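# Hang each bench pipette on its matching carousel slot

## Task

Take every hand pipette lying on the bench and hang it on the carousel at the position labelled with that pipette's own volume, which you can read on top of its push button. The carousel head can rotate. The tip of the pipette's finger hook must sit behind the rail at the inner end of the slot. Each pipette must stay hung there on its own once the robot lets go.

## Robot and tools

Robot: two arms, left_arm and right_arm, each with six revolute joints and a parallel two-finger gripper. A camera is mounted on each wrist. Scene frame: origin on the table top midway between the arms, +z up, +x out over the table, and left_arm on the +y side. The arm names do not mean image sides. left_arm base is at (-0.022, +0.347, 0) m and right_arm base at (+0.014, -0.280, 0) m, each turned slightly about z.

Gripper: the fingers point along the gripper's +z axis and close along its y axis. The reported end_effector_position is the spot between the finger pads, roughly 1 cm back from the fingertips.

execute_actions(actions, pictures): actions is a list holding at most one entry. An empty list only reports the current state. An entry with "rows" and optional "steps" (1 to 15, default 15) is a motion. An entry with only "steps" (up to 300) is a wait with no new command; it returns after that many steps counted from the previous result, with your reply time included. pictures (true/false) decides whether images come back. A refused call moves nothing.

Each row holds 14 numbers, each in [-1, 1], covering both arms even if one stays still. Order: left_arm waist, shoulder, elbow, wrist pitch, wrist yaw, wrist roll, gripper opening; then the same seven for right_arm. One row is applied per control step (1/30 s); if rows run out, the last one repeats. The six joint numbers are offsets, not poses. They are scaled: 1.0 equals 1.264 rad (waist), 1.32 (shoulder), 1.276 (elbow), 1.83 (wrist pitch), 1.686 (wrist yaw), 2.022 (wrist roll). Offsets are measured from the joint angles in the latest result that lists them; before any such result, and in a reply's second or later call, they are measured from the pose at action start. They do not build on the previous row. The opening number is absolute: +1 fully open, -1 closed.

Joint ranges (rad), same for both arms: waist -2.880 to 2.880, shoulder 0.000 to 3.142, elbow 0.000 to 3.019, wrist pitch -1.693 to 1.571, wrist yaw -1.571 to 1.571, wrist roll -2.094 to 2.094. Asking for more than 0.019 rad beyond a range end gets the call refused. True ends may differ by up to 0.019 rad; a target past the real end is clipped there and the result may say "joint sent to its limit" (possibly about an earlier action). No such line does not prove there is room left.

Motion limits: each step the target fed to a joint stays within a set lead of its measured angle (waist 0.264, shoulder 0.32, elbow 0.276, wrist pitch 0.33, wrist yaw 0.186, wrist roll 0.522 rad), so big offsets take several actions. If targets would move the gripper over 70 mm from where it is, all joints are scaled back. Moves of only a few millimetres may not shift the hand at all. Zero offsets are not a pause: they pull joints back to the reference angles, and an arm can sag a little each action. To hold an arm, command it back toward the angles you want in the first call of a reply and zeros in later calls, increasing the aim if a joint still falls short. Between calls the arms keep heading for the last commanded target until they settle or a step is HELD.

Gripping: grip_measured in a result uses the same scale as the opening you command. To hold something, command an opening below grip_measured; about 0.03 below is firm, less is gentler. Each gripper reading may be off by about 1 mm. Pad force tops out near 50 to 62 N; very thin parts get less. Something may briefly pull on a held part or nudge loose objects.

Result lines: the state line gives each arm's gripper position (m) and orientation (quat_wxyz) in the scene frame; printed positions can be wrong, especially at long reach. Joint positions and Joint velocities list each arm's six joints (rad, rad/s) and then the finger-pad gap (m; 0.094 when fully open). Joint torques follow the joint order and are noisy, offset and nonzero even in free air. "joint command not followed" means the clearance check altered or blocked some joint targets; the rest of the row still ran. HELD marks steps where your row was partly or wholly not sent. MOTOR HOT appears from 85 °C; at 100 °C an OVER-TEMPERATURE FAULT makes that arm drop and stop holding until cool, so avoid long loaded holds.

Cameras: cam_low (896x504, fixed), cam_left_wrist and cam_right_wrist (504x504, fisheye, posed from joint readings). Calibration data are supplied and may be slightly off.

zoom_image(camera, region): camera is one of cam_low, cam_left_wrist, cam_right_wrist; region is [x0, y0, x1, y1] in that image's pixels, top-left origin, no larger than 504 by 504. It gives a closer look at the latest image, useful for reading volume labels.

read_manual(section): returns only the URDF licence text ("licences"); it moves nothing.

Replying with no tool call also ends things.

Avoid: pushing or knocking anything off the table, letting the arms strike or press on each other, dropping or slipping parts, slamming, and very hard pushes. Smooth, economical motion is preferred.

Each tool is called after "Emit:" as a command line: name --argument value for each argument, lists and objects as JSON in quotes; but a table of rows of numbers goes row by row, as --pt "numbers of a row", without its own name.

## Session

Emit:
execute_actions --actions '[]'

Scene clock: 0.00 s of 12600.00 s.
left_arm: end_effector_position=(+0.5047, +0.2202, +0.1509) grip_measured=+1.000 end_effector_quat_wxyz=(+0.001, +0.303, +0.952, +0.047) | right_arm: end_effector_position=(+0.6608, -0.4273, +0.3530) grip_measured=+1.000 end_effector_quat_wxyz=(+0.188, -0.010, +0.980, -0.058)
Joint positions: left_arm=[-0.089  1.785  1.547 -1.326 -0.093  0.352  0.094] | right_arm=[-0.293  1.884  2.177 -1.467  0.028 -0.242  0.094]
Joint velocities: left_arm=[-0.024  0.005  0.007  0.007  0.007  0.007  0.   ] | right_arm=[-0.005  0.015 -0.017  0.017  0.007  0.037  0.   ]
Joint torques (N m, as the arm reports them, + toward a larger angle): no reading

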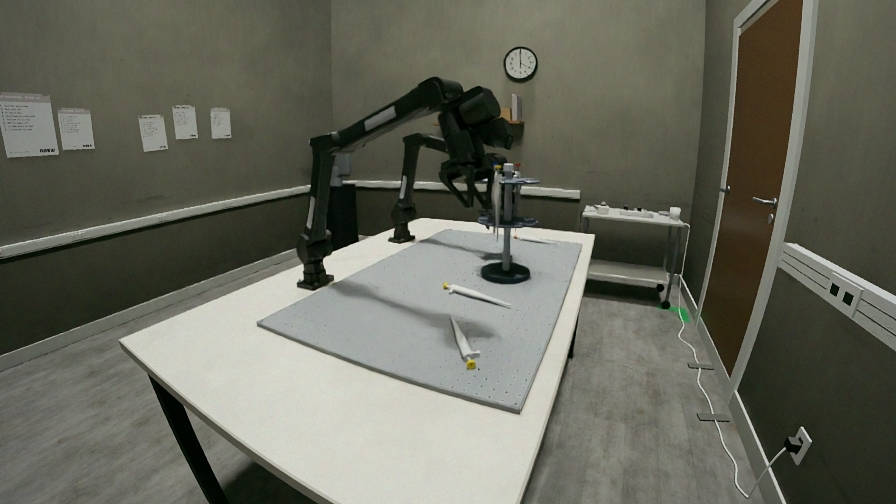

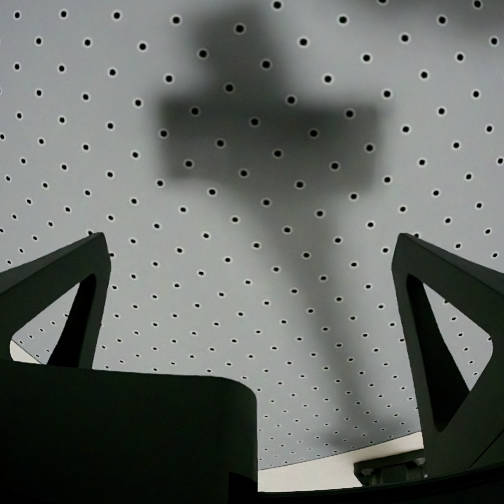

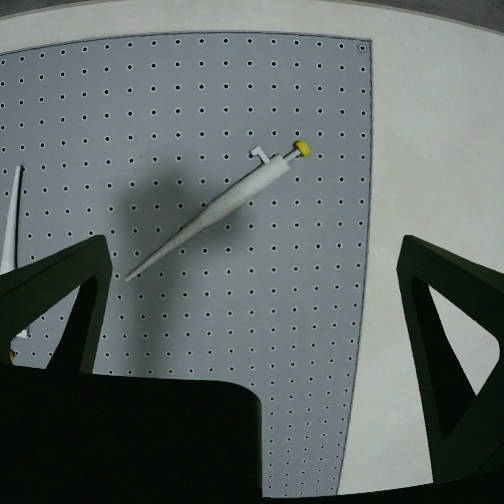

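Emit:
zoom_image --camera "cam_low" --region '[400, 140, 620, 300]'

Emit:
zoom_image --camera "cam_low" --region '[400, 260, 560, 390]'

Region (400, 140, 620, 300) of cam_low's 896x504 image, scaled by 2.291, with more detail than that image has; it fills the top 367 rows of this view, and the rest is white.

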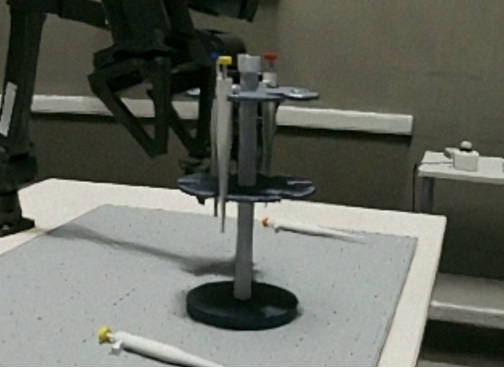

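Region (400, 260, 560, 390) of cam_low's 896x504 image, scaled by 3.150, with more detail than that image has; it fills the top 410 rows of this view, and the rest is white.

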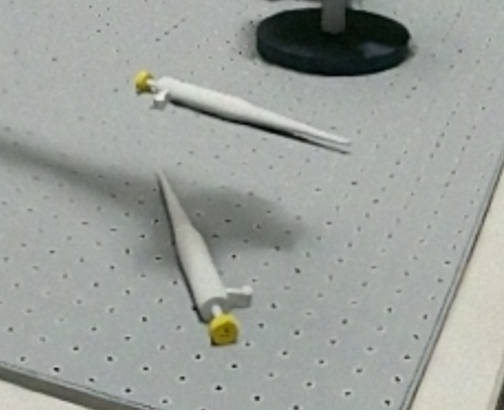

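Emit:
execute_actions --actions '[{"rows":[[0.4,0,0,0,0,0,1,0,-0.113,-0.06,0.11,0,0.12,1]]}]' --pictures false

Emit:
execute_actions --actions '[{"rows":[[0,0,0,0,0,0,1,0.592,0,0,0,0,0,1]]}]' --pictures false

Emit:
execute_actions --actions '[{"steps":40}]'

Scene clock: 16.27 s of 12600.00 s.
left_arm: end_effector_position=(+0.5053, +0.4704, +0.1509) grip_measured=+1.000 end_effector_quat_wxyz=(-0.009, +0.074, +0.996, +0.045) | right_arm: end_effector_position=(+0.6492, -0.4248, +0.4361) grip_measured=+1.000 end_effector_quat_wxyz=(+0.317, +0.095, +0.942, -0.051)
Joint positions: left_arm=[ 0.377  1.785  1.547 -1.326 -0.092  0.352  0.094] | right_arm=[-0.293  1.721  2.086 -1.282  0.028 -0.025  0.094]
Joint velocities: left_arm=[ 1.128  0.005 -0.012  0.002 -0.051 -0.022  0.   ] | right_arm=[-0.015 -0.015 -0.037  0.012 -0.037  0.11   0.   ]
Joint torques (N m, as the arm reports them, + toward a larger angle): left_arm=[ -2.26 -17.31   8.05   0.46   0.    -0.04] | right_arm=[ -0.62 -11.5   11.63   2.1    0.02   0.15]
Steps of this call (steps 1 to 90: nothing new was sent; then 12.77 s passed at rest; steps 91 to 105: all 15 steps of this action). Readings (joint positions):
91: left_arm=[-0.083 1.785 1.547 -1.326 -0.092 0.352] | right_arm=[-0.293 1.873 2.159 -1.433 0.028 -0.211]
92: left_arm=[-0.074 1.785 1.547 -1.326 -0.090 0.352] | right_arm=[-0.293 1.855 2.125 -1.377 0.028 -0.175]
94: left_arm=[-0.032 1.785 1.547 -1.326 -0.090 0.352] | right_arm=[-0.293 1.823 2.091 -1.322 0.028 -0.120]
98: left_arm=[0.097 1.785 1.547 -1.326 -0.090 0.352] | right_arm=[-0.293 1.768 2.086 -1.287 0.028 -0.058]
105: the state above

Scene clock: 16.77 s of 12600.00 s.
left_arm: end_effector_position=(+0.5060, +0.4677, +0.1509) grip_measured=+1.000 end_effector_quat_wxyz=(-0.009, +0.077, +0.996, +0.046) | right_arm: end_effector_position=(+0.6547, -0.1658, +0.4313) grip_measured=+1.000 end_effector_quat_wxyz=(+0.317, -0.094, +0.944, +0.011)
Joint positions: left_arm=[ 0.372  1.785  1.547 -1.326 -0.093  0.352  0.094] | right_arm=[ 0.108  1.721  2.076 -1.282  0.03  -0.024  0.094]
Joint velocities: left_arm=[-0.005 -0.005  0.002 -0.017 -0.022 -0.081  0.   ] | right_arm=[ 1.079 -0.005 -0.017  0.002 -0.037 -0.051  0.   ]
Joint torques (N m, as the arm reports them, + toward a larger angle): left_arm=[  0.46 -17.25   8.08   0.46   0.02  -0.04] | right_arm=[  0.01 -13.43  10.58   1.42  -0.05  -0.01]
Steps of this call (steps 1 to 15: all 15 steps of this action). Readings (joint positions):
1: left_arm=[0.409 1.785 1.547 -1.326 -0.094 0.352] | right_arm=[-0.287 1.721 2.086 -1.282 0.029 -0.024]
2: left_arm=[0.434 1.785 1.547 -1.326 -0.096 0.352] | right_arm=[-0.280 1.721 2.083 -1.282 0.030 -0.024]
4: left_arm=[0.450 1.785 1.547 -1.326 -0.097 0.352] | right_arm=[-0.245 1.721 2.080 -1.282 0.030 -0.024]
8: left_arm=[0.417 1.785 1.547 -1.326 -0.095 0.352] | right_arm=[-0.137 1.721 2.077 -1.282 0.030 -0.024]
15: the state above

Scene clock: 18.10 s of 12600.00 s.
left_arm: end_effector_position=(+0.5059, +0.4679, +0.1509) grip_measured=+1.000 end_effector_quat_wxyz=(-0.009, +0.077, +0.996, +0.046) | right_arm: end_effector_position=(+0.5771, +0.0464, +0.4311) grip_measured=+1.000 end_effector_quat_wxyz=(+0.309, -0.257, +0.913, +0.068)
Joint positions: left_arm=[ 0.372  1.785  1.547 -1.326 -0.093  0.352  0.094] | right_arm=[ 0.456  1.721  2.076 -1.282  0.026 -0.024  0.094]
Joint velocities: left_arm=[ 0.005 -0.005 -0.007  0.007  0.007  0.051  0.   ] | right_arm=[ 0.005 -0.015  0.012 -0.007 -0.095  0.066  0.   ]
Joint torques (N m, as the arm reports them, + toward a larger angle): left_arm=[  0.05 -17.25   7.98   0.45   0.    -0.04] | right_arm=[  0.13 -13.41  11.11   1.42   0.08   0.  ]
Steps of this call (steps 1 to 40: the robot went on to your last target). Readings (joint positions):
1: left_arm=[0.372 1.785 1.547 -1.326 -0.093 0.352] | right_arm=[0.146 1.721 2.076 -1.282 0.030 -0.024]
2: left_arm=[0.372 1.785 1.547 -1.326 -0.093 0.352] | right_arm=[0.183 1.721 2.076 -1.282 0.030 -0.024]
4: left_arm=[0.372 1.785 1.547 -1.326 -0.093 0.352] | right_arm=[0.259 1.721 2.076 -1.282 0.030 -0.024]
8: left_arm=[0.372 1.785 1.547 -1.326 -0.093 0.352] | right_arm=[0.409 1.721 2.076 -1.282 0.029 -0.024]
40: the state above
camera_calibration (this result's frames):
cam_left_wrist: T_world_to_cam=[[-0.156685, -0.982146, -0.104109, 0.558125], [-0.80197, 0.0649955, 0.593817, 0.295188], [-0.576449, 0.176535, -0.797836, 0.451565], [0, 0, 0, 1]] pos_world=[0.584486, 0.449257, 0.243093]
cam_right_wrist: T_world_to_cam=[[0.529731, -0.847253, 0.0393253, -0.285429], [-0.847351, -0.530685, -0.019218, 0.523149], [0.0371519, -0.0231419, -0.999042, 0.535525], [0, 0, 0, 1]] pos_world=[0.574596, 0.0481894, 0.55629]

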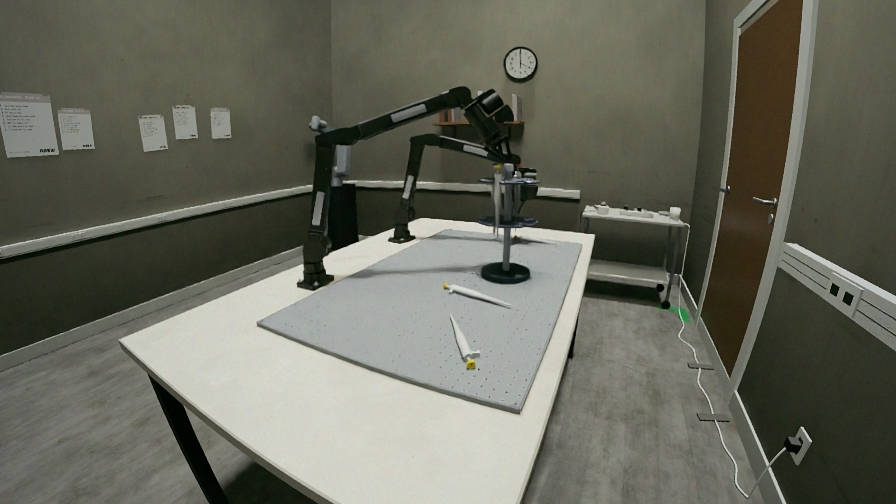

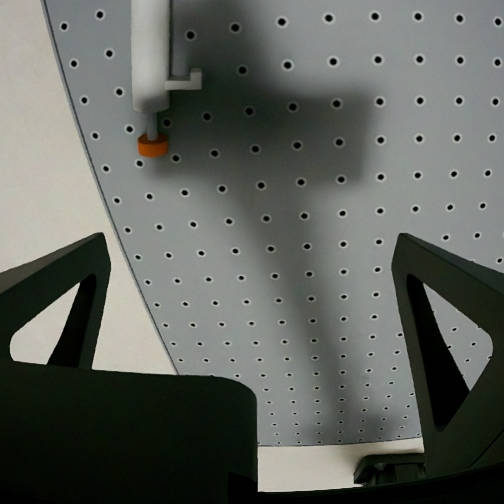

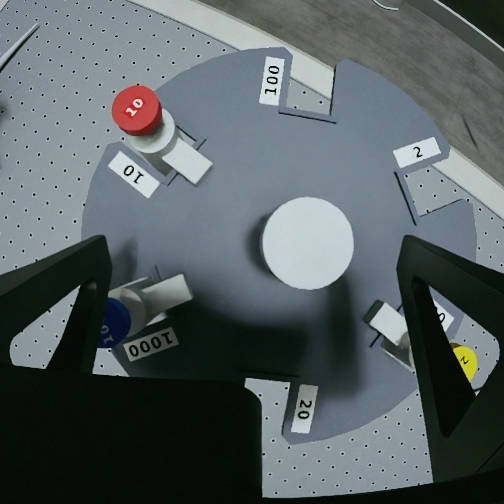

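Emit:
zoom_image --camera "cam_low" --region '[455, 350, 491, 377]'

Region (455, 350, 491, 377) of cam_low's 896x504 image, scaled by 14.000, with more detail than that image has; it fills the top 378 rows of this view, and the rest is white.

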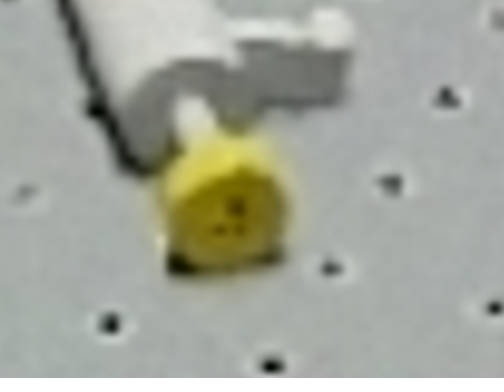

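Emit:
execute_actions --actions '[{"rows":[[0,0,0,0,0,0,1,-0.3,-0.1,0,0,0,0,1]]}]' --pictures false

Emit:
execute_actions --actions '[{"rows":[[0,0,0,0,0,0,1,0,-0.47,-1,0.5,0,0,1]]}]' --pictures false

Emit:
execute_actions --actions '[{"steps":60}]' --pictures false

Scene clock: 66.17 s of 12600.00 s.
left_arm: end_effector_position=(+0.5059, +0.4679, +0.1509) grip_measured=+1.000 end_effector_quat_wxyz=(-0.009, +0.077, +0.996, +0.046) | right_arm: end_effector_position=(+0.6319, -0.1720, +0.4692) grip_measured=+1.000 end_effector_quat_wxyz=(+0.344, -0.092, +0.934, +0.015)
Joint positions: left_arm=[ 0.372  1.785  1.547 -1.326 -0.093  0.352  0.094] | right_arm=[ 0.104  1.649  2.064 -1.282  0.024 -0.024  0.094]
Joint velocities: left_arm=[-0.005  0.005 -0.007 -0.002  0.037  0.007  0.   ] | right_arm=[-0.825 -0.259 -0.012  0.007  0.066 -0.066  0.   ]
Joint torques (N m, as the arm reports them, + toward a larger angle): left_arm=[ -0.28 -17.2    8.05   0.44  -0.03  -0.05] | right_arm=[  1.62 -15.66  11.06   1.51   0.02  -0.01]
Steps of this call (steps 1 to 15: the robot went on to your last target; steps 16 to 90: nothing new was sent; then 44.57 s passed at rest; steps 91 to 105: all 15 steps of this action). Readings (joint positions):
91: left_arm=[0.372 1.785 1.547 -1.326 -0.093 0.352] | right_arm=[0.451 1.719 2.075 -1.282 0.025 -0.024]
92: left_arm=[0.372 1.785 1.547 -1.326 -0.093 0.352] | right_arm=[0.444 1.716 2.072 -1.282 0.024 -0.024]
94: left_arm=[0.372 1.785 1.547 -1.326 -0.093 0.352] | right_arm=[0.415 1.708 2.066 -1.282 0.024 -0.024]
98: left_arm=[0.372 1.785 1.547 -1.326 -0.093 0.352] | right_arm=[0.318 1.691 2.064 -1.282 0.024 -0.024]
105: the state above

Scene clock: 66.67 s of 12600.00 s.
left_arm: end_effector_position=(+0.5059, +0.4679, +0.1509) grip_measured=+1.000 end_effector_quat_wxyz=(-0.009, +0.077, +0.996, +0.046) | right_arm: end_effector_position=(+0.4681, -0.2075, +0.4670) grip_measured=+1.000 end_effector_quat_wxyz=(+0.601, -0.069, +0.795, +0.033)
Joint positions: left_arm=[ 0.372  1.785  1.547 -1.326 -0.093  0.352  0.094] | right_arm=[ 0.093  0.921  1.083 -0.441  0.027 -0.024  0.094]
Joint velocities: left_arm=[-0.005 -0.015 -0.032  0.012 -0.007 -0.081  0.   ] | right_arm=[-0.005 -0.23  -0.994  0.217 -0.007 -0.037  0.   ]
Joint torques (N m, as the arm reports them, + toward a larger angle): left_arm=[ -0.2  -17.28   8.06   0.43  -0.04  -0.05] | right_arm=[-0.12  0.14  9.8   2.34  0.01 -0.01]
Steps of this call (steps 1 to 15: all 15 steps of this action). Readings (joint positions):
1: left_arm=[0.372 1.785 1.547 -1.326 -0.093 0.352] | right_arm=[0.080 1.625 2.031 -1.238 0.026 -0.024]
2: left_arm=[0.372 1.785 1.547 -1.326 -0.093 0.352] | right_arm=[0.062 1.582 1.965 -1.168 0.027 -0.024]
4: left_arm=[0.372 1.785 1.547 -1.326 -0.093 0.352] | right_arm=[0.048 1.488 1.828 -1.050 0.028 -0.024]
8: left_arm=[0.372 1.785 1.547 -1.326 -0.093 0.352] | right_arm=[0.062 1.265 1.559 -0.801 0.028 -0.024]
15: the state above

Scene clock: 68.67 s of 12600.00 s.
left_arm: end_effector_position=(+0.5059, +0.4679, +0.1509) grip_measured=+1.000 end_effector_quat_wxyz=(-0.009, +0.077, +0.996, +0.046) | right_arm: end_effector_position=(+0.4547, -0.2098, +0.2299) grip_measured=+1.000 end_effector_quat_wxyz=(+0.434, -0.081, +0.897, +0.019)
Joint positions: left_arm=[ 0.372  1.785  1.547 -1.326 -0.093  0.352  0.094] | right_arm=[ 0.093  1.038  0.751 -0.386  0.027 -0.024  0.094]
Joint velocities: left_arm=[ 0.005 -0.005  0.002 -0.002 -0.022 -0.066  0.   ] | right_arm=[-0.005 -0.024  0.002 -0.007  0.022 -0.022  0.   ]
Joint torques (N m, as the arm reports them, + toward a larger angle): left_arm=[ -0.2  -17.19   8.08   0.48  -0.02  -0.05] | right_arm=[ 0.19 -5.29 13.75  2.54 -0.07  0.  ]
Steps of this call (steps 1 to 45: the robot went on to your last target; steps 46 to 60: nothing new was sent). Readings (joint positions):
1: left_arm=[0.372 1.785 1.547 -1.326 -0.093 0.352] | right_arm=[0.093 0.918 1.048 -0.434 0.027 -0.024]
2: left_arm=[0.372 1.785 1.547 -1.326 -0.093 0.352] | right_arm=[0.093 0.919 1.012 -0.429 0.027 -0.024]
4: left_arm=[0.372 1.785 1.547 -1.326 -0.093 0.352] | right_arm=[0.093 0.934 0.938 -0.419 0.027 -0.024]
8: left_arm=[0.372 1.785 1.547 -1.326 -0.093 0.352] | right_arm=[0.093 1.003 0.800 -0.397 0.027 -0.024]
60: the state above
All arms were judged still, so your last target was given up. Only a new action makes them travel on or press farther. Fingers that are still opening or closing keep moving.

Emit:
execute_actions --actions '[{"rows":[[0,0,0,0,0,0,1,0.04,-0.055,-0.40,0.348,0,0,1]]}]' --pictures false

Emit:
execute_actions --actions '[{"steps":30}]'

Scene clock: 70.77 s of 12600.00 s.
left_arm: end_effector_position=(+0.5059, +0.4679, +0.1509) grip_measured=+1.000 end_effector_quat_wxyz=(-0.009, +0.077, +0.996, +0.046) | right_arm: end_effector_position=(+0.3567, -0.2130, +0.0895) grip_measured=+1.000 end_effector_quat_wxyz=(+0.492, -0.094, +0.865, +0.033)
Joint positions: left_arm=[ 0.372  1.785  1.547 -1.326 -0.093  0.352  0.094] | right_arm=[ 0.131  0.971  0.203  0.228  0.027 -0.024  0.094]
Joint velocities: left_arm=[-0.015 -0.024  0.007 -0.012  0.007 -0.037  0.   ] | right_arm=[-0.005 -0.005  0.105  0.105  0.022  0.007  0.   ]
Joint torques (N m, as the arm reports them, + toward a larger angle): left_arm=[ -0.1  -17.16   8.05   0.45  -0.03  -0.04] | right_arm=[ 0.32 -1.45 11.29  2.48  0.01  0.  ]
Steps of this call (steps 1 to 48: nothing new was sent; steps 49 to 63: all 15 steps of this action). Readings (joint positions):
49: left_arm=[0.372 1.785 1.547 -1.326 -0.093 0.352] | right_arm=[0.095 1.033 0.721 -0.322 0.027 -0.024]
50: left_arm=[0.372 1.785 1.547 -1.326 -0.093 0.352] | right_arm=[0.100 1.015 0.662 -0.210 0.027 -0.024]
52: left_arm=[0.372 1.785 1.547 -1.326 -0.093 0.352] | right_arm=[0.114 0.978 0.511 -0.030 0.027 -0.024]
56: left_arm=[0.372 1.785 1.547 -1.326 -0.093 0.352] | right_arm=[0.130 0.966 0.246 0.175 0.027 -0.024]
63: the state above

Scene clock: 71.77 s of 12600.00 s.
left_arm: end_effector_position=(+0.5059, +0.4679, +0.1509) grip_measured=+1.000 end_effector_quat_wxyz=(-0.009, +0.077, +0.996, +0.046) | right_arm: end_effector_position=(+0.3585, -0.2126, +0.0921) grip_measured=+1.000 end_effector_quat_wxyz=(+0.495, -0.094, +0.863, +0.034)
Joint positions: left_arm=[ 0.372  1.785  1.547 -1.326 -0.093  0.352  0.094] | right_arm=[ 0.131  0.971  0.206  0.233  0.027 -0.024  0.094]
Joint velocities: left_arm=[ 0.015 -0.005 -0.007 -0.017 -0.037 -0.037  0.   ] | right_arm=[-0.015  0.005 -0.012  0.002 -0.022 -0.007  0.   ]
Joint torques (N m, as the arm reports them, + toward a larger angle): left_arm=[  0.   -17.35   8.     0.48  -0.03  -0.03] | right_arm=[ 0.34 -1.96 11.5   2.64  0.01 -0.01]
Steps of this call (steps 1 to 15: the robot went on to your last target; steps 16 to 30: nothing new was sent). Readings (joint positions):
1: left_arm=[0.372 1.785 1.547 -1.326 -0.093 0.352] | right_arm=[0.131 0.971 0.205 0.231 0.027 -0.024]
2: left_arm=[0.372 1.785 1.547 -1.326 -0.093 0.352] | right_arm=[0.131 0.971 0.206 0.232 0.027 -0.024]
4: left_arm=[0.372 1.785 1.547 -1.326 -0.093 0.352] | right_arm=[0.131 0.971 0.206 0.233 0.027 -0.024]
8: left_arm=[0.372 1.785 1.547 -1.326 -0.093 0.352] | right_arm=[0.131 0.971 0.206 0.233 0.027 -0.024]
30: the state above
All arms were judged still, so your last target was given up. Only a new action makes them travel on or press farther. Fingers that are still opening or closing keep moving.
camera_calibration (this result's frames):
cam_left_wrist: T_world_to_cam=[[-0.156685, -0.982146, -0.104109, 0.558125], [-0.80197, 0.0649955, 0.593817, 0.295188], [-0.576449, 0.176535, -0.797836, 0.451565], [0, 0, 0, 1]] pos_world=[0.584486, 0.449257, 0.243093]
cam_right_wrist: T_world_to_cam=[[0.213709, -0.975769, 0.046943, -0.290506], [-0.890135, -0.214301, -0.402162, 0.311849], [0.402477, 0.0441599, -0.914364, 0.0745626], [0, 0, 0, 1]] pos_world=[0.309661, -0.21993, 0.207228]

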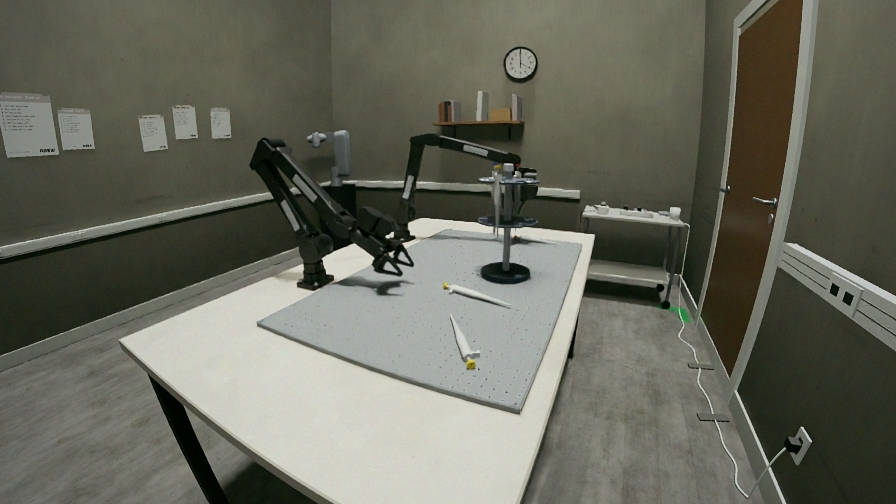

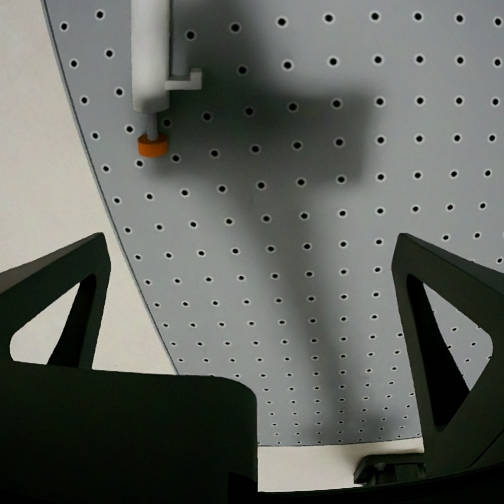

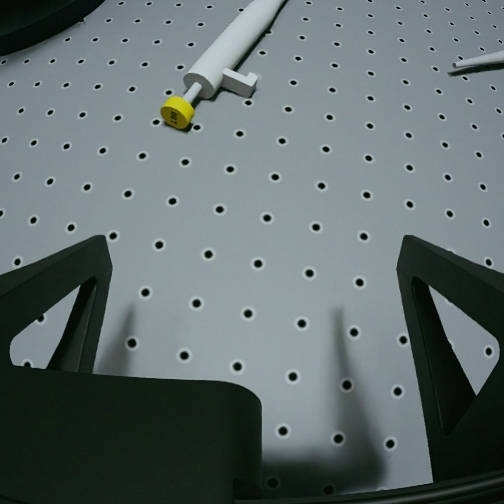

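Emit:
zoom_image --camera "cam_right_wrist" --region '[140, 50, 280, 150]'

Region (140, 50, 280, 150) of cam_right_wrist's 504x504 image, scaled by 3.600, with more detail than that image has; it fills the top 360 rows of this view, and the rest is white.

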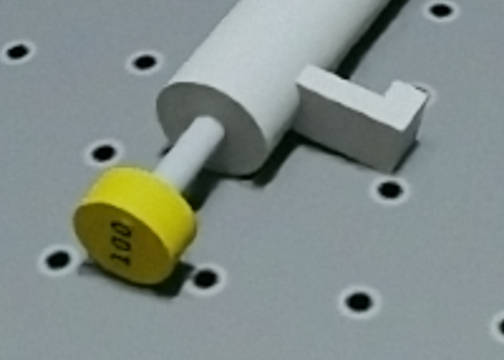

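Emit:
execute_actions --actions '[{"rows":[[0,0,0,0,0,0,1,-0.382,0.3,1,-0.6,-0.015,0.326,1]]}]' --pictures false

Emit:
execute_actions --actions '[{"steps":45}]' --pictures false

Scene clock: 88.47 s of 12600.00 s.
left_arm: end_effector_position=(+0.5059, +0.4679, +0.1509) grip_measured=+1.000 end_effector_quat_wxyz=(-0.009, +0.077, +0.996, +0.046) | right_arm: end_effector_position=(+0.4643, -0.4091, +0.1413) grip_measured=+1.000 end_effector_quat_wxyz=(+0.213, +0.381, +0.900, +0.026)
Joint positions: left_arm=[ 0.372  1.785  1.547 -1.326 -0.093  0.352  0.094] | right_arm=[-0.354  1.375  0.971 -0.734  0.001  0.523  0.094]
Joint velocities: left_arm=[-0.005 -0.015 -0.007  0.007 -0.007  0.022  0.   ] | right_arm=[-0.015 -0.005  1.258 -0.784  0.007  0.242  0.   ]
Joint torques (N m, as the arm reports them, + toward a larger angle): left_arm=[ -0.07 -17.32   8.08   0.47  -0.02  -0.05] | right_arm=[-0.1  -9.1  12.42  0.97  0.06  0.15]
Steps of this call (steps 1 to 90: nothing new was sent; then 13.20 s passed at rest; steps 91 to 105: all 15 steps of this action). Readings (joint positions):
91: left_arm=[0.372 1.785 1.547 -1.326 -0.093 0.352] | right_arm=[0.117 0.985 0.223 0.191 0.013 0.025]
92: left_arm=[0.372 1.785 1.547 -1.326 -0.093 0.352] | right_arm=[0.080 1.028 0.261 0.116 0.007 0.087]
94: left_arm=[0.372 1.785 1.547 -1.326 -0.093 0.352] | right_arm=[-0.023 1.158 0.364 -0.026 0.003 0.209]
98: left_arm=[0.372 1.785 1.547 -1.326 -0.093 0.352] | right_arm=[-0.221 1.327 0.598 -0.295 0.001 0.373]
105: the state above

Scene clock: 89.97 s of 12600.00 s.
left_arm: end_effector_position=(+0.5059, +0.4679, +0.1509) grip_measured=+1.000 end_effector_quat_wxyz=(-0.009, +0.077, +0.996, +0.046) | right_arm: end_effector_position=(+0.5589, -0.4360, +0.3842) grip_measured=+1.000 end_effector_quat_wxyz=(+0.391, +0.398, +0.827, +0.067)
Joint positions: left_arm=[ 0.372  1.785  1.547 -1.326 -0.093  0.352  0.094] | right_arm=[-0.354  1.358  1.457 -0.855  0.001  0.618  0.094]
Joint velocities: left_arm=[ 0.005 -0.015 -0.007 -0.007 -0.007 -0.022  0.   ] | right_arm=[ 0.005  0.005 -0.007  0.002 -0.051  0.007  0.   ]
Joint torques (N m, as the arm reports them, + toward a larger angle): left_arm=[ -0.24 -17.29   8.06   0.49  -0.03  -0.03] | right_arm=[-0.44 -8.24 13.1   1.18  0.05  0.11]
Steps of this call (steps 1 to 45: the robot went on to your last target). Readings (joint positions):
1: left_arm=[0.372 1.785 1.547 -1.326 -0.093 0.352] | right_arm=[-0.354 1.375 1.013 -0.757 0.001 0.532]
2: left_arm=[0.372 1.785 1.547 -1.326 -0.093 0.352] | right_arm=[-0.354 1.375 1.054 -0.774 0.001 0.540]
4: left_arm=[0.372 1.785 1.547 -1.326 -0.093 0.352] | right_arm=[-0.354 1.375 1.131 -0.799 0.001 0.553]
8: left_arm=[0.372 1.785 1.547 -1.326 -0.093 0.352] | right_arm=[-0.354 1.375 1.273 -0.825 0.001 0.570]
45: the state above
All arms were judged still, so your last target was given up. Only a new action makes them travel on or press farther. Fingers that are still opening or closing keep moving.

Emit:
execute_actions --actions '[{"rows":[[0,0,0,0,0,0,1,0,0.59,0.375,-0.267,0,0.012,1]]}]' --pictures false

Emit:
execute_actions --actions '[{"steps":50}]'

Scene clock: 91.97 s of 12600.00 s.
left_arm: end_effector_position=(+0.5059, +0.4679, +0.1509) grip_measured=+1.000 end_effector_quat_wxyz=(-0.009, +0.077, +0.996, +0.046) | right_arm: end_effector_position=(+0.6398, -0.4590, +0.1452) grip_measured=+1.000 end_effector_quat_wxyz=(+0.061, +0.433, +0.899, +0.010)
Joint positions: left_arm=[ 0.372  1.785  1.547 -1.326 -0.093  0.352  0.094] | right_arm=[-0.354  2.006  1.859 -1.3    0.001  0.62   0.094]
Joint velocities: left_arm=[ 0.005  0.005 -0.017  0.002 -0.022 -0.037  0.   ] | right_arm=[-0.015  1.392  0.305 -0.388  0.037  0.037  0.   ]
Joint torques (N m, as the arm reports them, + toward a larger angle): left_arm=[ -0.23 -17.35   8.08   0.45  -0.03  -0.04] | right_arm=[ -0.52 -14.59  13.75   0.07   0.05   0.13]
Steps of this call (steps 1 to 45: nothing new was sent; steps 46 to 60: all 15 steps of this action). Readings (joint positions):
46: left_arm=[0.372 1.785 1.547 -1.326 -0.093 0.352] | right_arm=[-0.354 1.375 1.480 -0.904 0.001 0.619]
47: left_arm=[0.372 1.785 1.547 -1.326 -0.093 0.352] | right_arm=[-0.354 1.410 1.537 -0.989 0.001 0.619]
49: left_arm=[0.372 1.785 1.547 -1.326 -0.093 0.352] | right_arm=[-0.354 1.516 1.672 -1.132 0.001 0.620]
53: left_arm=[0.372 1.785 1.547 -1.326 -0.093 0.352] | right_arm=[-0.354 1.718 1.833 -1.234 0.001 0.620]
60: the state above

Scene clock: 93.63 s of 12600.00 s.
left_arm: end_effector_position=(+0.5059, +0.4679, +0.1509) grip_measured=+1.000 end_effector_quat_wxyz=(-0.009, +0.077, +0.996, +0.046) | right_arm: end_effector_position=(+0.6408, -0.4642, +0.0752) grip_measured=+1.000 end_effector_quat_wxyz=(-0.002, +0.440, +0.898, -0.000)
Joint positions: left_arm=[ 0.372  1.785  1.547 -1.326 -0.093  0.352  0.094] | right_arm=[-0.362  2.143  1.902 -1.334 -0.     0.627  0.094]
Joint velocities: left_arm=[-0.015 -0.015 -0.007 -0.017  0.022  0.022  0.   ] | right_arm=[-0.005 -0.005 -0.002 -0.007  0.066  0.022  0.   ]
Joint torques (N m, as the arm reports them, + toward a larger angle): left_arm=[ -0.02 -17.18   8.06   0.47  -0.03  -0.04] | right_arm=[ -0.07 -17.74  12.16  -0.13   0.11   0.14]
Steps of this call (steps 1 to 30: the robot went on to your last target; steps 31 to 50: nothing new was sent). Readings (joint positions):
1: left_arm=[0.372 1.785 1.547 -1.326 -0.093 0.352] | right_arm=[-0.354 2.053 1.871 -1.311 0.001 0.621]
2: left_arm=[0.372 1.785 1.547 -1.326 -0.093 0.352] | right_arm=[-0.354 2.096 1.879 -1.318 0.001 0.622]
4: left_arm=[0.372 1.785 1.547 -1.326 -0.093 0.352] | right_arm=[-0.354 2.162 1.880 -1.325 0.001 0.623]
8: left_arm=[0.372 1.785 1.547 -1.326 -0.093 0.352] | right_arm=[-0.362 2.164 1.902 -1.334 -0.000 0.627]
50: the state above
All arms were judged still, so your last target was given up. Only a new action makes them travel on or press farther. Fingers that are still opening or closing keep moving.
camera_calibration (this result's frames):
cam_left_wrist: T_world_to_cam=[[-0.156685, -0.982146, -0.104109, 0.558125], [-0.80197, 0.0649955, 0.593817, 0.295188], [-0.576449, 0.176535, -0.797836, 0.451565], [0, 0, 0, 1]] pos_world=[0.584486, 0.449257, 0.243093]
cam_right_wrist: T_world_to_cam=[[-0.778282, -0.627868, -0.00764519, 0.205688], [-0.511811, 0.627274, 0.587007, 0.576252], [-0.363767, 0.46077, -0.809546, 0.633106], [0, 0, 0, 1]] pos_world=[0.685318, -0.524039, 0.175837]

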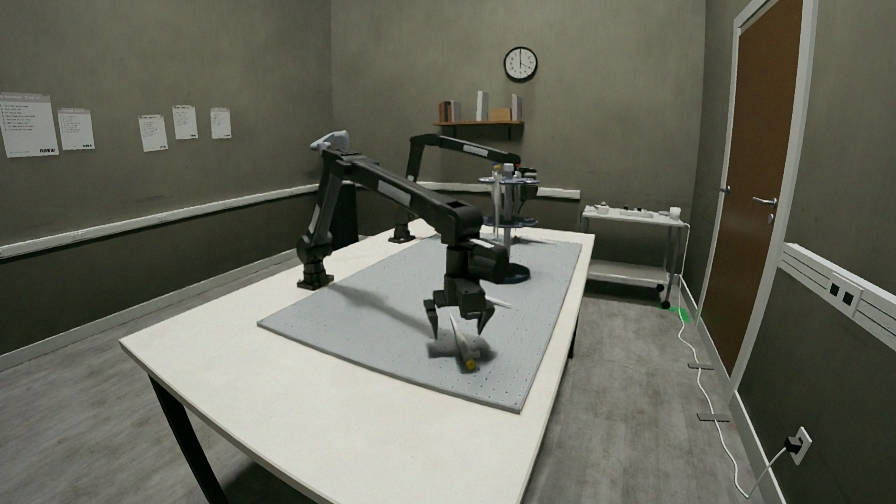

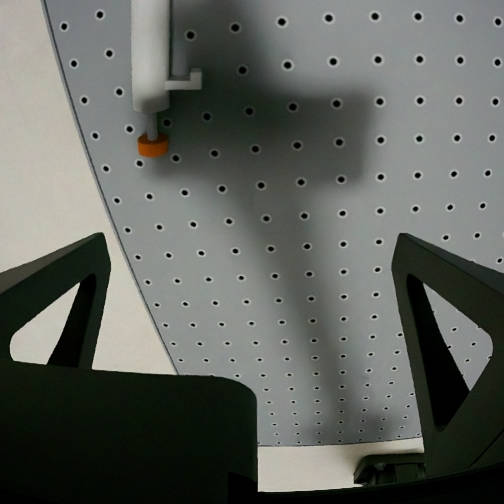

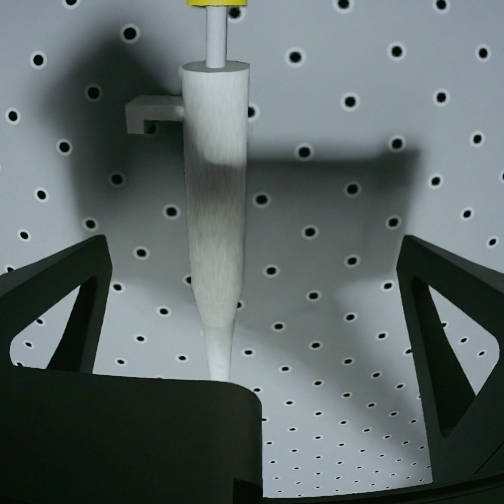

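Emit:
execute_actions --actions '[{"rows":[[0,0,0,0,0,0,1,0.008,0.038,-0.044,0.069,0,0,1]]}]' --pictures false

Emit:
execute_actions --actions '[{"steps":20}]'

Scene clock: 98.30 s of 12600.00 s.
left_arm: end_effector_position=(+0.5059, +0.4679, +0.1509) grip_measured=+1.000 end_effector_quat_wxyz=(-0.009, +0.077, +0.996, +0.046) | right_arm: end_effector_position=(+0.6477, -0.4674, +0.0400) grip_measured=+1.000 end_effector_quat_wxyz=(+0.016, +0.442, +0.897, +0.003)
Joint positions: left_arm=[ 0.372  1.785  1.547 -1.326 -0.093  0.352  0.094] | right_arm=[-0.364  2.167  1.847 -1.218 -0.001  0.63   0.094]
Joint velocities: left_arm=[-0.005 -0.034  0.007 -0.007  0.007  0.037  0.   ] | right_arm=[-0.005 -0.005  0.012  0.002 -0.007  0.022  0.   ]
Joint torques (N m, as the arm reports them, + toward a larger angle): left_arm=[ -0.2  -17.22   8.05   0.46  -0.01  -0.04] | right_arm=[ -0.19 -15.68   9.29   0.67   0.09  -0.03]
Steps of this call (steps 1 to 90: nothing new was sent; then 1.17 s passed at rest; steps 91 to 105: all 15 steps of this action). Readings (joint positions):
91: left_arm=[0.372 1.785 1.547 -1.326 -0.093 0.352] | right_arm=[-0.362 2.143 1.892 -1.312 -0.000 0.627]
92: left_arm=[0.372 1.785 1.547 -1.326 -0.093 0.352] | right_arm=[-0.362 2.142 1.880 -1.276 -0.000 0.627]
94: left_arm=[0.372 1.785 1.547 -1.326 -0.093 0.352] | right_arm=[-0.362 2.150 1.860 -1.236 -0.000 0.627]
98: left_arm=[0.372 1.785 1.547 -1.326 -0.093 0.352] | right_arm=[-0.364 2.166 1.847 -1.219 -0.001 0.629]
105: the state above

Scene clock: 98.97 s of 12600.00 s.
left_arm: end_effector_position=(+0.5059, +0.4679, +0.1509) grip_measured=+1.000 end_effector_quat_wxyz=(-0.009, +0.077, +0.996, +0.046) | right_arm: end_effector_position=(+0.6477, -0.4674, +0.0400) grip_measured=+1.000 end_effector_quat_wxyz=(+0.016, +0.442, +0.897, +0.003)
Joint positions: left_arm=[ 0.372  1.785  1.547 -1.326 -0.093  0.352  0.094] | right_arm=[-0.364  2.167  1.847 -1.218 -0.001  0.63   0.094]
Joint velocities: left_arm=[ 0.005 -0.024  0.002  0.007  0.022  0.037  0.   ] | right_arm=[-0.015  0.005 -0.007 -0.002 -0.007 -0.037  0.   ]
Joint torques (N m, as the arm reports them, + toward a larger angle): left_arm=[ -0.12 -17.12   8.07   0.45  -0.03  -0.06] | right_arm=[  0.3  -15.71   9.1    0.77   0.08  -0.03]
Steps of this call (steps 1 to 15: the robot went on to your last target; steps 16 to 20: nothing new was sent). Readings (joint positions):
1: left_arm=[0.372 1.785 1.547 -1.326 -0.093 0.352] | right_arm=[-0.364 2.167 1.847 -1.218 -0.001 0.630]
2: left_arm=[0.372 1.785 1.547 -1.326 -0.093 0.352] | right_arm=[-0.364 2.167 1.847 -1.218 -0.001 0.630]
4: left_arm=[0.372 1.785 1.547 -1.326 -0.093 0.352] | right_arm=[-0.364 2.167 1.847 -1.218 -0.001 0.630]
8: left_arm=[0.372 1.785 1.547 -1.326 -0.093 0.352] | right_arm=[-0.364 2.167 1.847 -1.218 -0.001 0.630]
20: the state above
All arms were judged still, so your last target was given up. Only a new action makes them travel on or press farther. Fingers that are still opening or closing keep moving.
camera_calibration (this result's frames):
cam_left_wrist: T_world_to_cam=[[-0.156685, -0.982146, -0.104109, 0.558125], [-0.80197, 0.0649955, 0.593817, 0.295188], [-0.576449, 0.176535, -0.797836, 0.451565], [0, 0, 0, 1]] pos_world=[0.584486, 0.449257, 0.243093]
cam_right_wrist: T_world_to_cam=[[-0.780231, -0.624789, -0.0296468, 0.21237], [-0.529906, 0.635073, 0.562034, 0.618846], [-0.332324, 0.454226, -0.826583, 0.585832], [0, 0, 0, 1]] pos_world=[0.688314, -0.526426, 0.142722]

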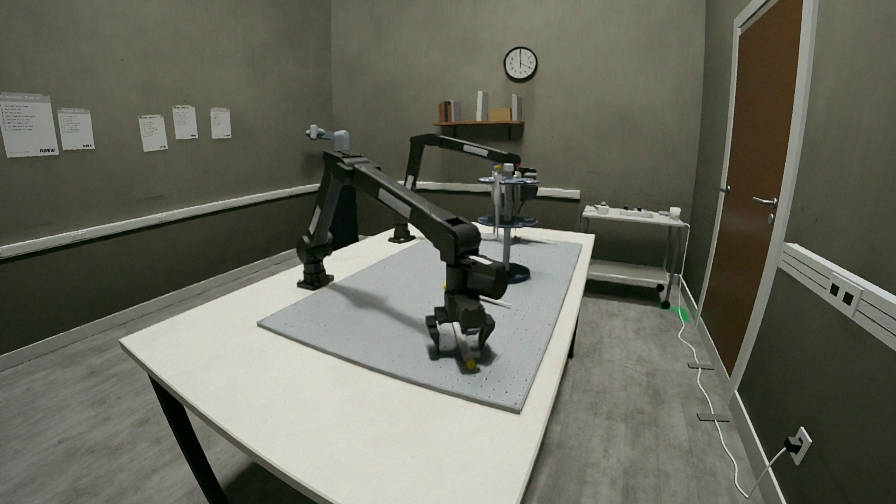

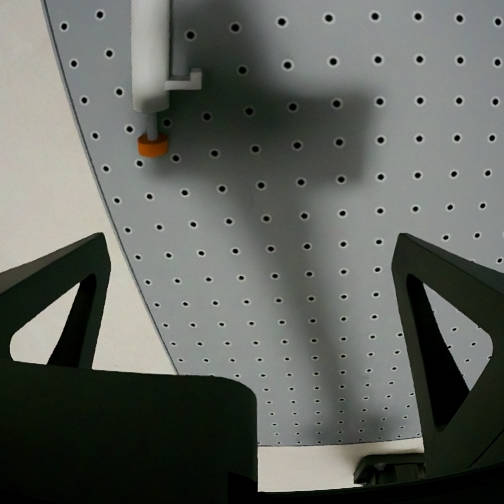

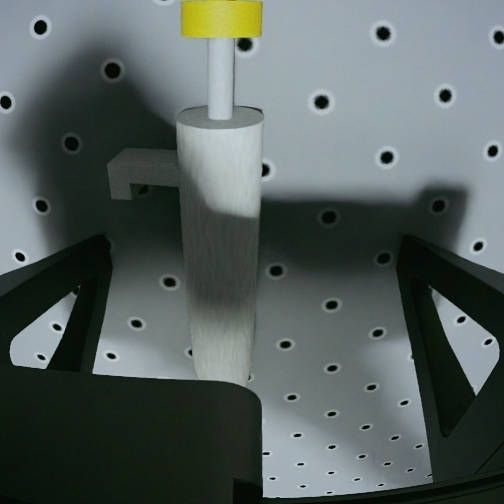

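Emit:
execute_actions --actions '[{"rows":[[0,0,0,0,0,0,1,0,0.042,0,0,0,0,1]]}]' --pictures false

Emit:
execute_actions --actions '[{"steps":10}]'

Scene clock: 101.37 s of 12600.00 s.
left_arm: end_effector_position=(+0.5059, +0.4679, +0.1509) grip_measured=+1.000 end_effector_quat_wxyz=(-0.009, +0.077, +0.996, +0.046) | right_arm: end_effector_position=(+0.6475, -0.4673, +0.0387) grip_measured=+1.000 end_effector_quat_wxyz=(+0.015, +0.442, +0.897, +0.003)
Joint positions: left_arm=[ 0.372  1.785  1.547 -1.326 -0.093  0.352  0.094] | right_arm=[-0.364  2.169  1.847 -1.218 -0.001  0.63   0.094]
Joint velocities: left_arm=[ 0.005 -0.005 -0.002 -0.017 -0.066 -0.037  0.   ] | right_arm=[-0.005 -0.015 -0.012  0.002  0.007  0.037  0.   ]
Joint torques (N m, as the arm reports them, + toward a larger angle): left_arm=[ -0.07 -17.29   8.03   0.42  -0.02  -0.05] | right_arm=[ -0.59 -13.78   9.19   0.35   0.07   0.  ]
Steps of this call (steps 1 to 57: nothing new was sent; steps 58 to 72: all 15 steps of this action). Readings (joint positions):
58: left_arm=[0.372 1.785 1.547 -1.326 -0.093 0.352] | right_arm=[-0.364 2.168 1.847 -1.218 -0.001 0.630]
59: left_arm=[0.372 1.785 1.547 -1.326 -0.093 0.352] | right_arm=[-0.364 2.169 1.847 -1.218 -0.001 0.630]
61: left_arm=[0.372 1.785 1.547 -1.326 -0.093 0.352] | right_arm=[-0.364 2.169 1.847 -1.218 -0.001 0.630]
65: left_arm=[0.372 1.785 1.547 -1.326 -0.093 0.352] | right_arm=[-0.364 2.169 1.847 -1.218 -0.001 0.630]
72: the state above

Scene clock: 101.70 s of 12600.00 s.
left_arm: end_effector_position=(+0.5059, +0.4679, +0.1509) grip_measured=+1.000 end_effector_quat_wxyz=(-0.009, +0.077, +0.996, +0.046) | right_arm: end_effector_position=(+0.6475, -0.4673, +0.0387) grip_measured=+1.000 end_effector_quat_wxyz=(+0.015, +0.442, +0.897, +0.003)
Joint positions: left_arm=[ 0.372  1.785  1.547 -1.326 -0.093  0.352  0.094] | right_arm=[-0.364  2.169  1.847 -1.218 -0.001  0.63   0.094]
Joint velocities: left_arm=[-0.015 -0.005  0.007  0.007 -0.037 -0.081  0.   ] | right_arm=[-0.005  0.005 -0.017  0.002  0.037  0.007  0.   ]
Joint torques (N m, as the arm reports them, + toward a larger angle): left_arm=[ -0.16 -17.23   8.03   0.45  -0.02  -0.04] | right_arm=[ -0.6  -13.79   9.2    0.35   0.07  -0.01]
Steps of this call (steps 1 to 10: the robot went on to your last target). Readings (joint positions):
1: left_arm=[0.372 1.785 1.547 -1.326 -0.093 0.352] | right_arm=[-0.364 2.169 1.847 -1.218 -0.001 0.630]
2: left_arm=[0.372 1.785 1.547 -1.326 -0.093 0.352] | right_arm=[-0.364 2.169 1.847 -1.218 -0.001 0.630]
4: left_arm=[0.372 1.785 1.547 -1.326 -0.093 0.352] | right_arm=[-0.364 2.169 1.847 -1.218 -0.001 0.630]
8: left_arm=[0.372 1.785 1.547 -1.326 -0.093 0.352] | right_arm=[-0.364 2.169 1.847 -1.218 -0.001 0.630]
10: the state above
camera_calibration (this result's frames):
cam_left_wrist: T_world_to_cam=[[-0.156685, -0.982146, -0.104109, 0.558125], [-0.80197, 0.0649955, 0.593817, 0.295188], [-0.576449, 0.176535, -0.797836, 0.451565], [0, 0, 0, 1]] pos_world=[0.584486, 0.449257, 0.243093]
cam_right_wrist: T_world_to_cam=[[-0.780274, -0.624772, -0.0288692, 0.212293], [-0.528945, 0.634557, 0.56352, 0.61846], [-0.333752, 0.45497, -0.825598, 0.585958], [0, 0, 0, 1]] pos_world=[0.688343, -0.526406, 0.141379]

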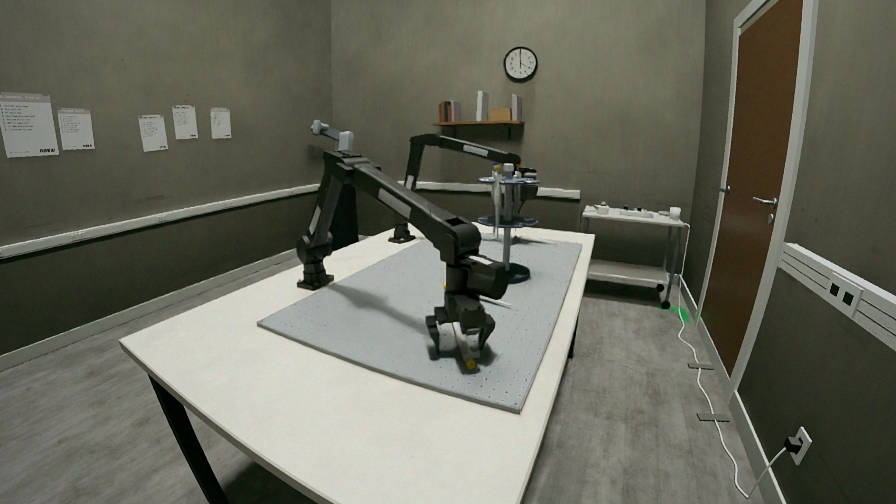

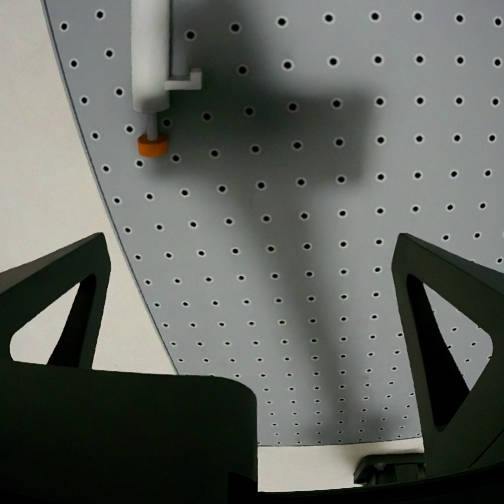

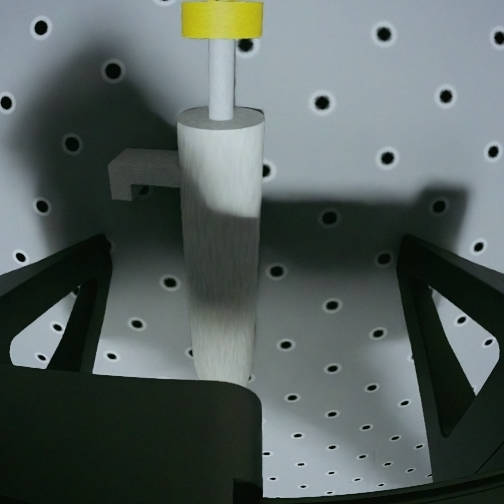

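Emit:
execute_actions --actions '[{"rows":[[0,0,0,0,0,0,1,0,-0.012,0,0,0,0,-0.6]]}]' --pictures false

Emit:
execute_actions --actions '[{"steps":15}]' --pictures false

Scene clock: 103.90 s of 12600.00 s.
left_arm: end_effector_position=(+0.5059, +0.4679, +0.1509) grip_measured=+1.000 end_effector_quat_wxyz=(-0.009, +0.077, +0.996, +0.046) | right_arm: end_effector_position=(+0.6475, -0.4670, +0.0397) grip_measured=-0.567 end_effector_quat_wxyz=(+0.016, +0.442, +0.897, +0.004)
Joint positions: left_arm=[ 0.372  1.785  1.547 -1.326 -0.093  0.352  0.094] | right_arm=[-0.364  2.167  1.846 -1.218 -0.003  0.63   0.02 ]
Joint velocities: left_arm=[ 0.005 -0.005 -0.017  0.017  0.022 -0.051  0.   ] | right_arm=[-0.005 -0.005 -0.012 -0.012  0.022  0.037  0.   ]
Joint torques (N m, as the arm reports them, + toward a larger angle): left_arm=[ -0.26 -17.16   8.09   0.49  -0.04  -0.05] | right_arm=[ -0.58 -18.46   9.24   0.36   0.11   0.  ]
Steps of this call (steps 1 to 15: the robot went on to your last target; steps 16 to 51: nothing new was sent; steps 52 to 66: all 15 steps of this action). Readings (joint positions):
52: left_arm=[0.372 1.785 1.547 -1.326 -0.093 0.352] | right_arm=[-0.364 2.167 1.847 -1.218 -0.003 0.630]
53: left_arm=[0.372 1.785 1.547 -1.326 -0.093 0.352] | right_arm=[-0.364 2.167 1.846 -1.218 -0.003 0.630]
55: left_arm=[0.372 1.785 1.547 -1.326 -0.093 0.352] | right_arm=[-0.364 2.167 1.846 -1.218 -0.003 0.630]
59: left_arm=[0.372 1.785 1.547 -1.326 -0.093 0.352] | right_arm=[-0.364 2.167 1.846 -1.218 -0.003 0.630]
66: the state above

Scene clock: 104.40 s of 12600.00 s.
left_arm: end_effector_position=(+0.5059, +0.4679, +0.1509) grip_measured=+1.000 end_effector_quat_wxyz=(-0.009, +0.077, +0.996, +0.046) | right_arm: end_effector_position=(+0.6475, -0.4670, +0.0397) grip_measured=-0.567 end_effector_quat_wxyz=(+0.016, +0.442, +0.897, +0.004)
Joint positions: left_arm=[ 0.372  1.785  1.547 -1.326 -0.093  0.352  0.094] | right_arm=[-0.364  2.167  1.846 -1.218 -0.003  0.63   0.02 ]
Joint velocities: left_arm=[ 0.005 -0.015 -0.022  0.002 -0.022 -0.022  0.   ] | right_arm=[-0.005 -0.024 -0.007  0.002  0.022 -0.022  0.   ]
Joint torques (N m, as the arm reports them, + toward a larger angle): left_arm=[ -0.06 -17.18   8.1    0.47  -0.02  -0.04] | right_arm=[ -0.62 -18.45   9.24   0.36   0.11  -0.01]
Steps of this call (steps 1 to 15: the robot went on to your last target). Readings (joint positions):
1: left_arm=[0.372 1.785 1.547 -1.326 -0.093 0.352] | right_arm=[-0.364 2.167 1.846 -1.218 -0.003 0.630]
2: left_arm=[0.372 1.785 1.547 -1.326 -0.093 0.352] | right_arm=[-0.364 2.167 1.846 -1.218 -0.003 0.630]
4: left_arm=[0.372 1.785 1.547 -1.326 -0.093 0.352] | right_arm=[-0.364 2.167 1.846 -1.218 -0.003 0.630]
8: left_arm=[0.372 1.785 1.547 -1.326 -0.093 0.352] | right_arm=[-0.364 2.167 1.846 -1.218 -0.003 0.630]
15: the state above
All arms were judged still, so your last target was given up. Only a new action makes them travel on or press farther. Fingers that are still opening or closing keep moving.


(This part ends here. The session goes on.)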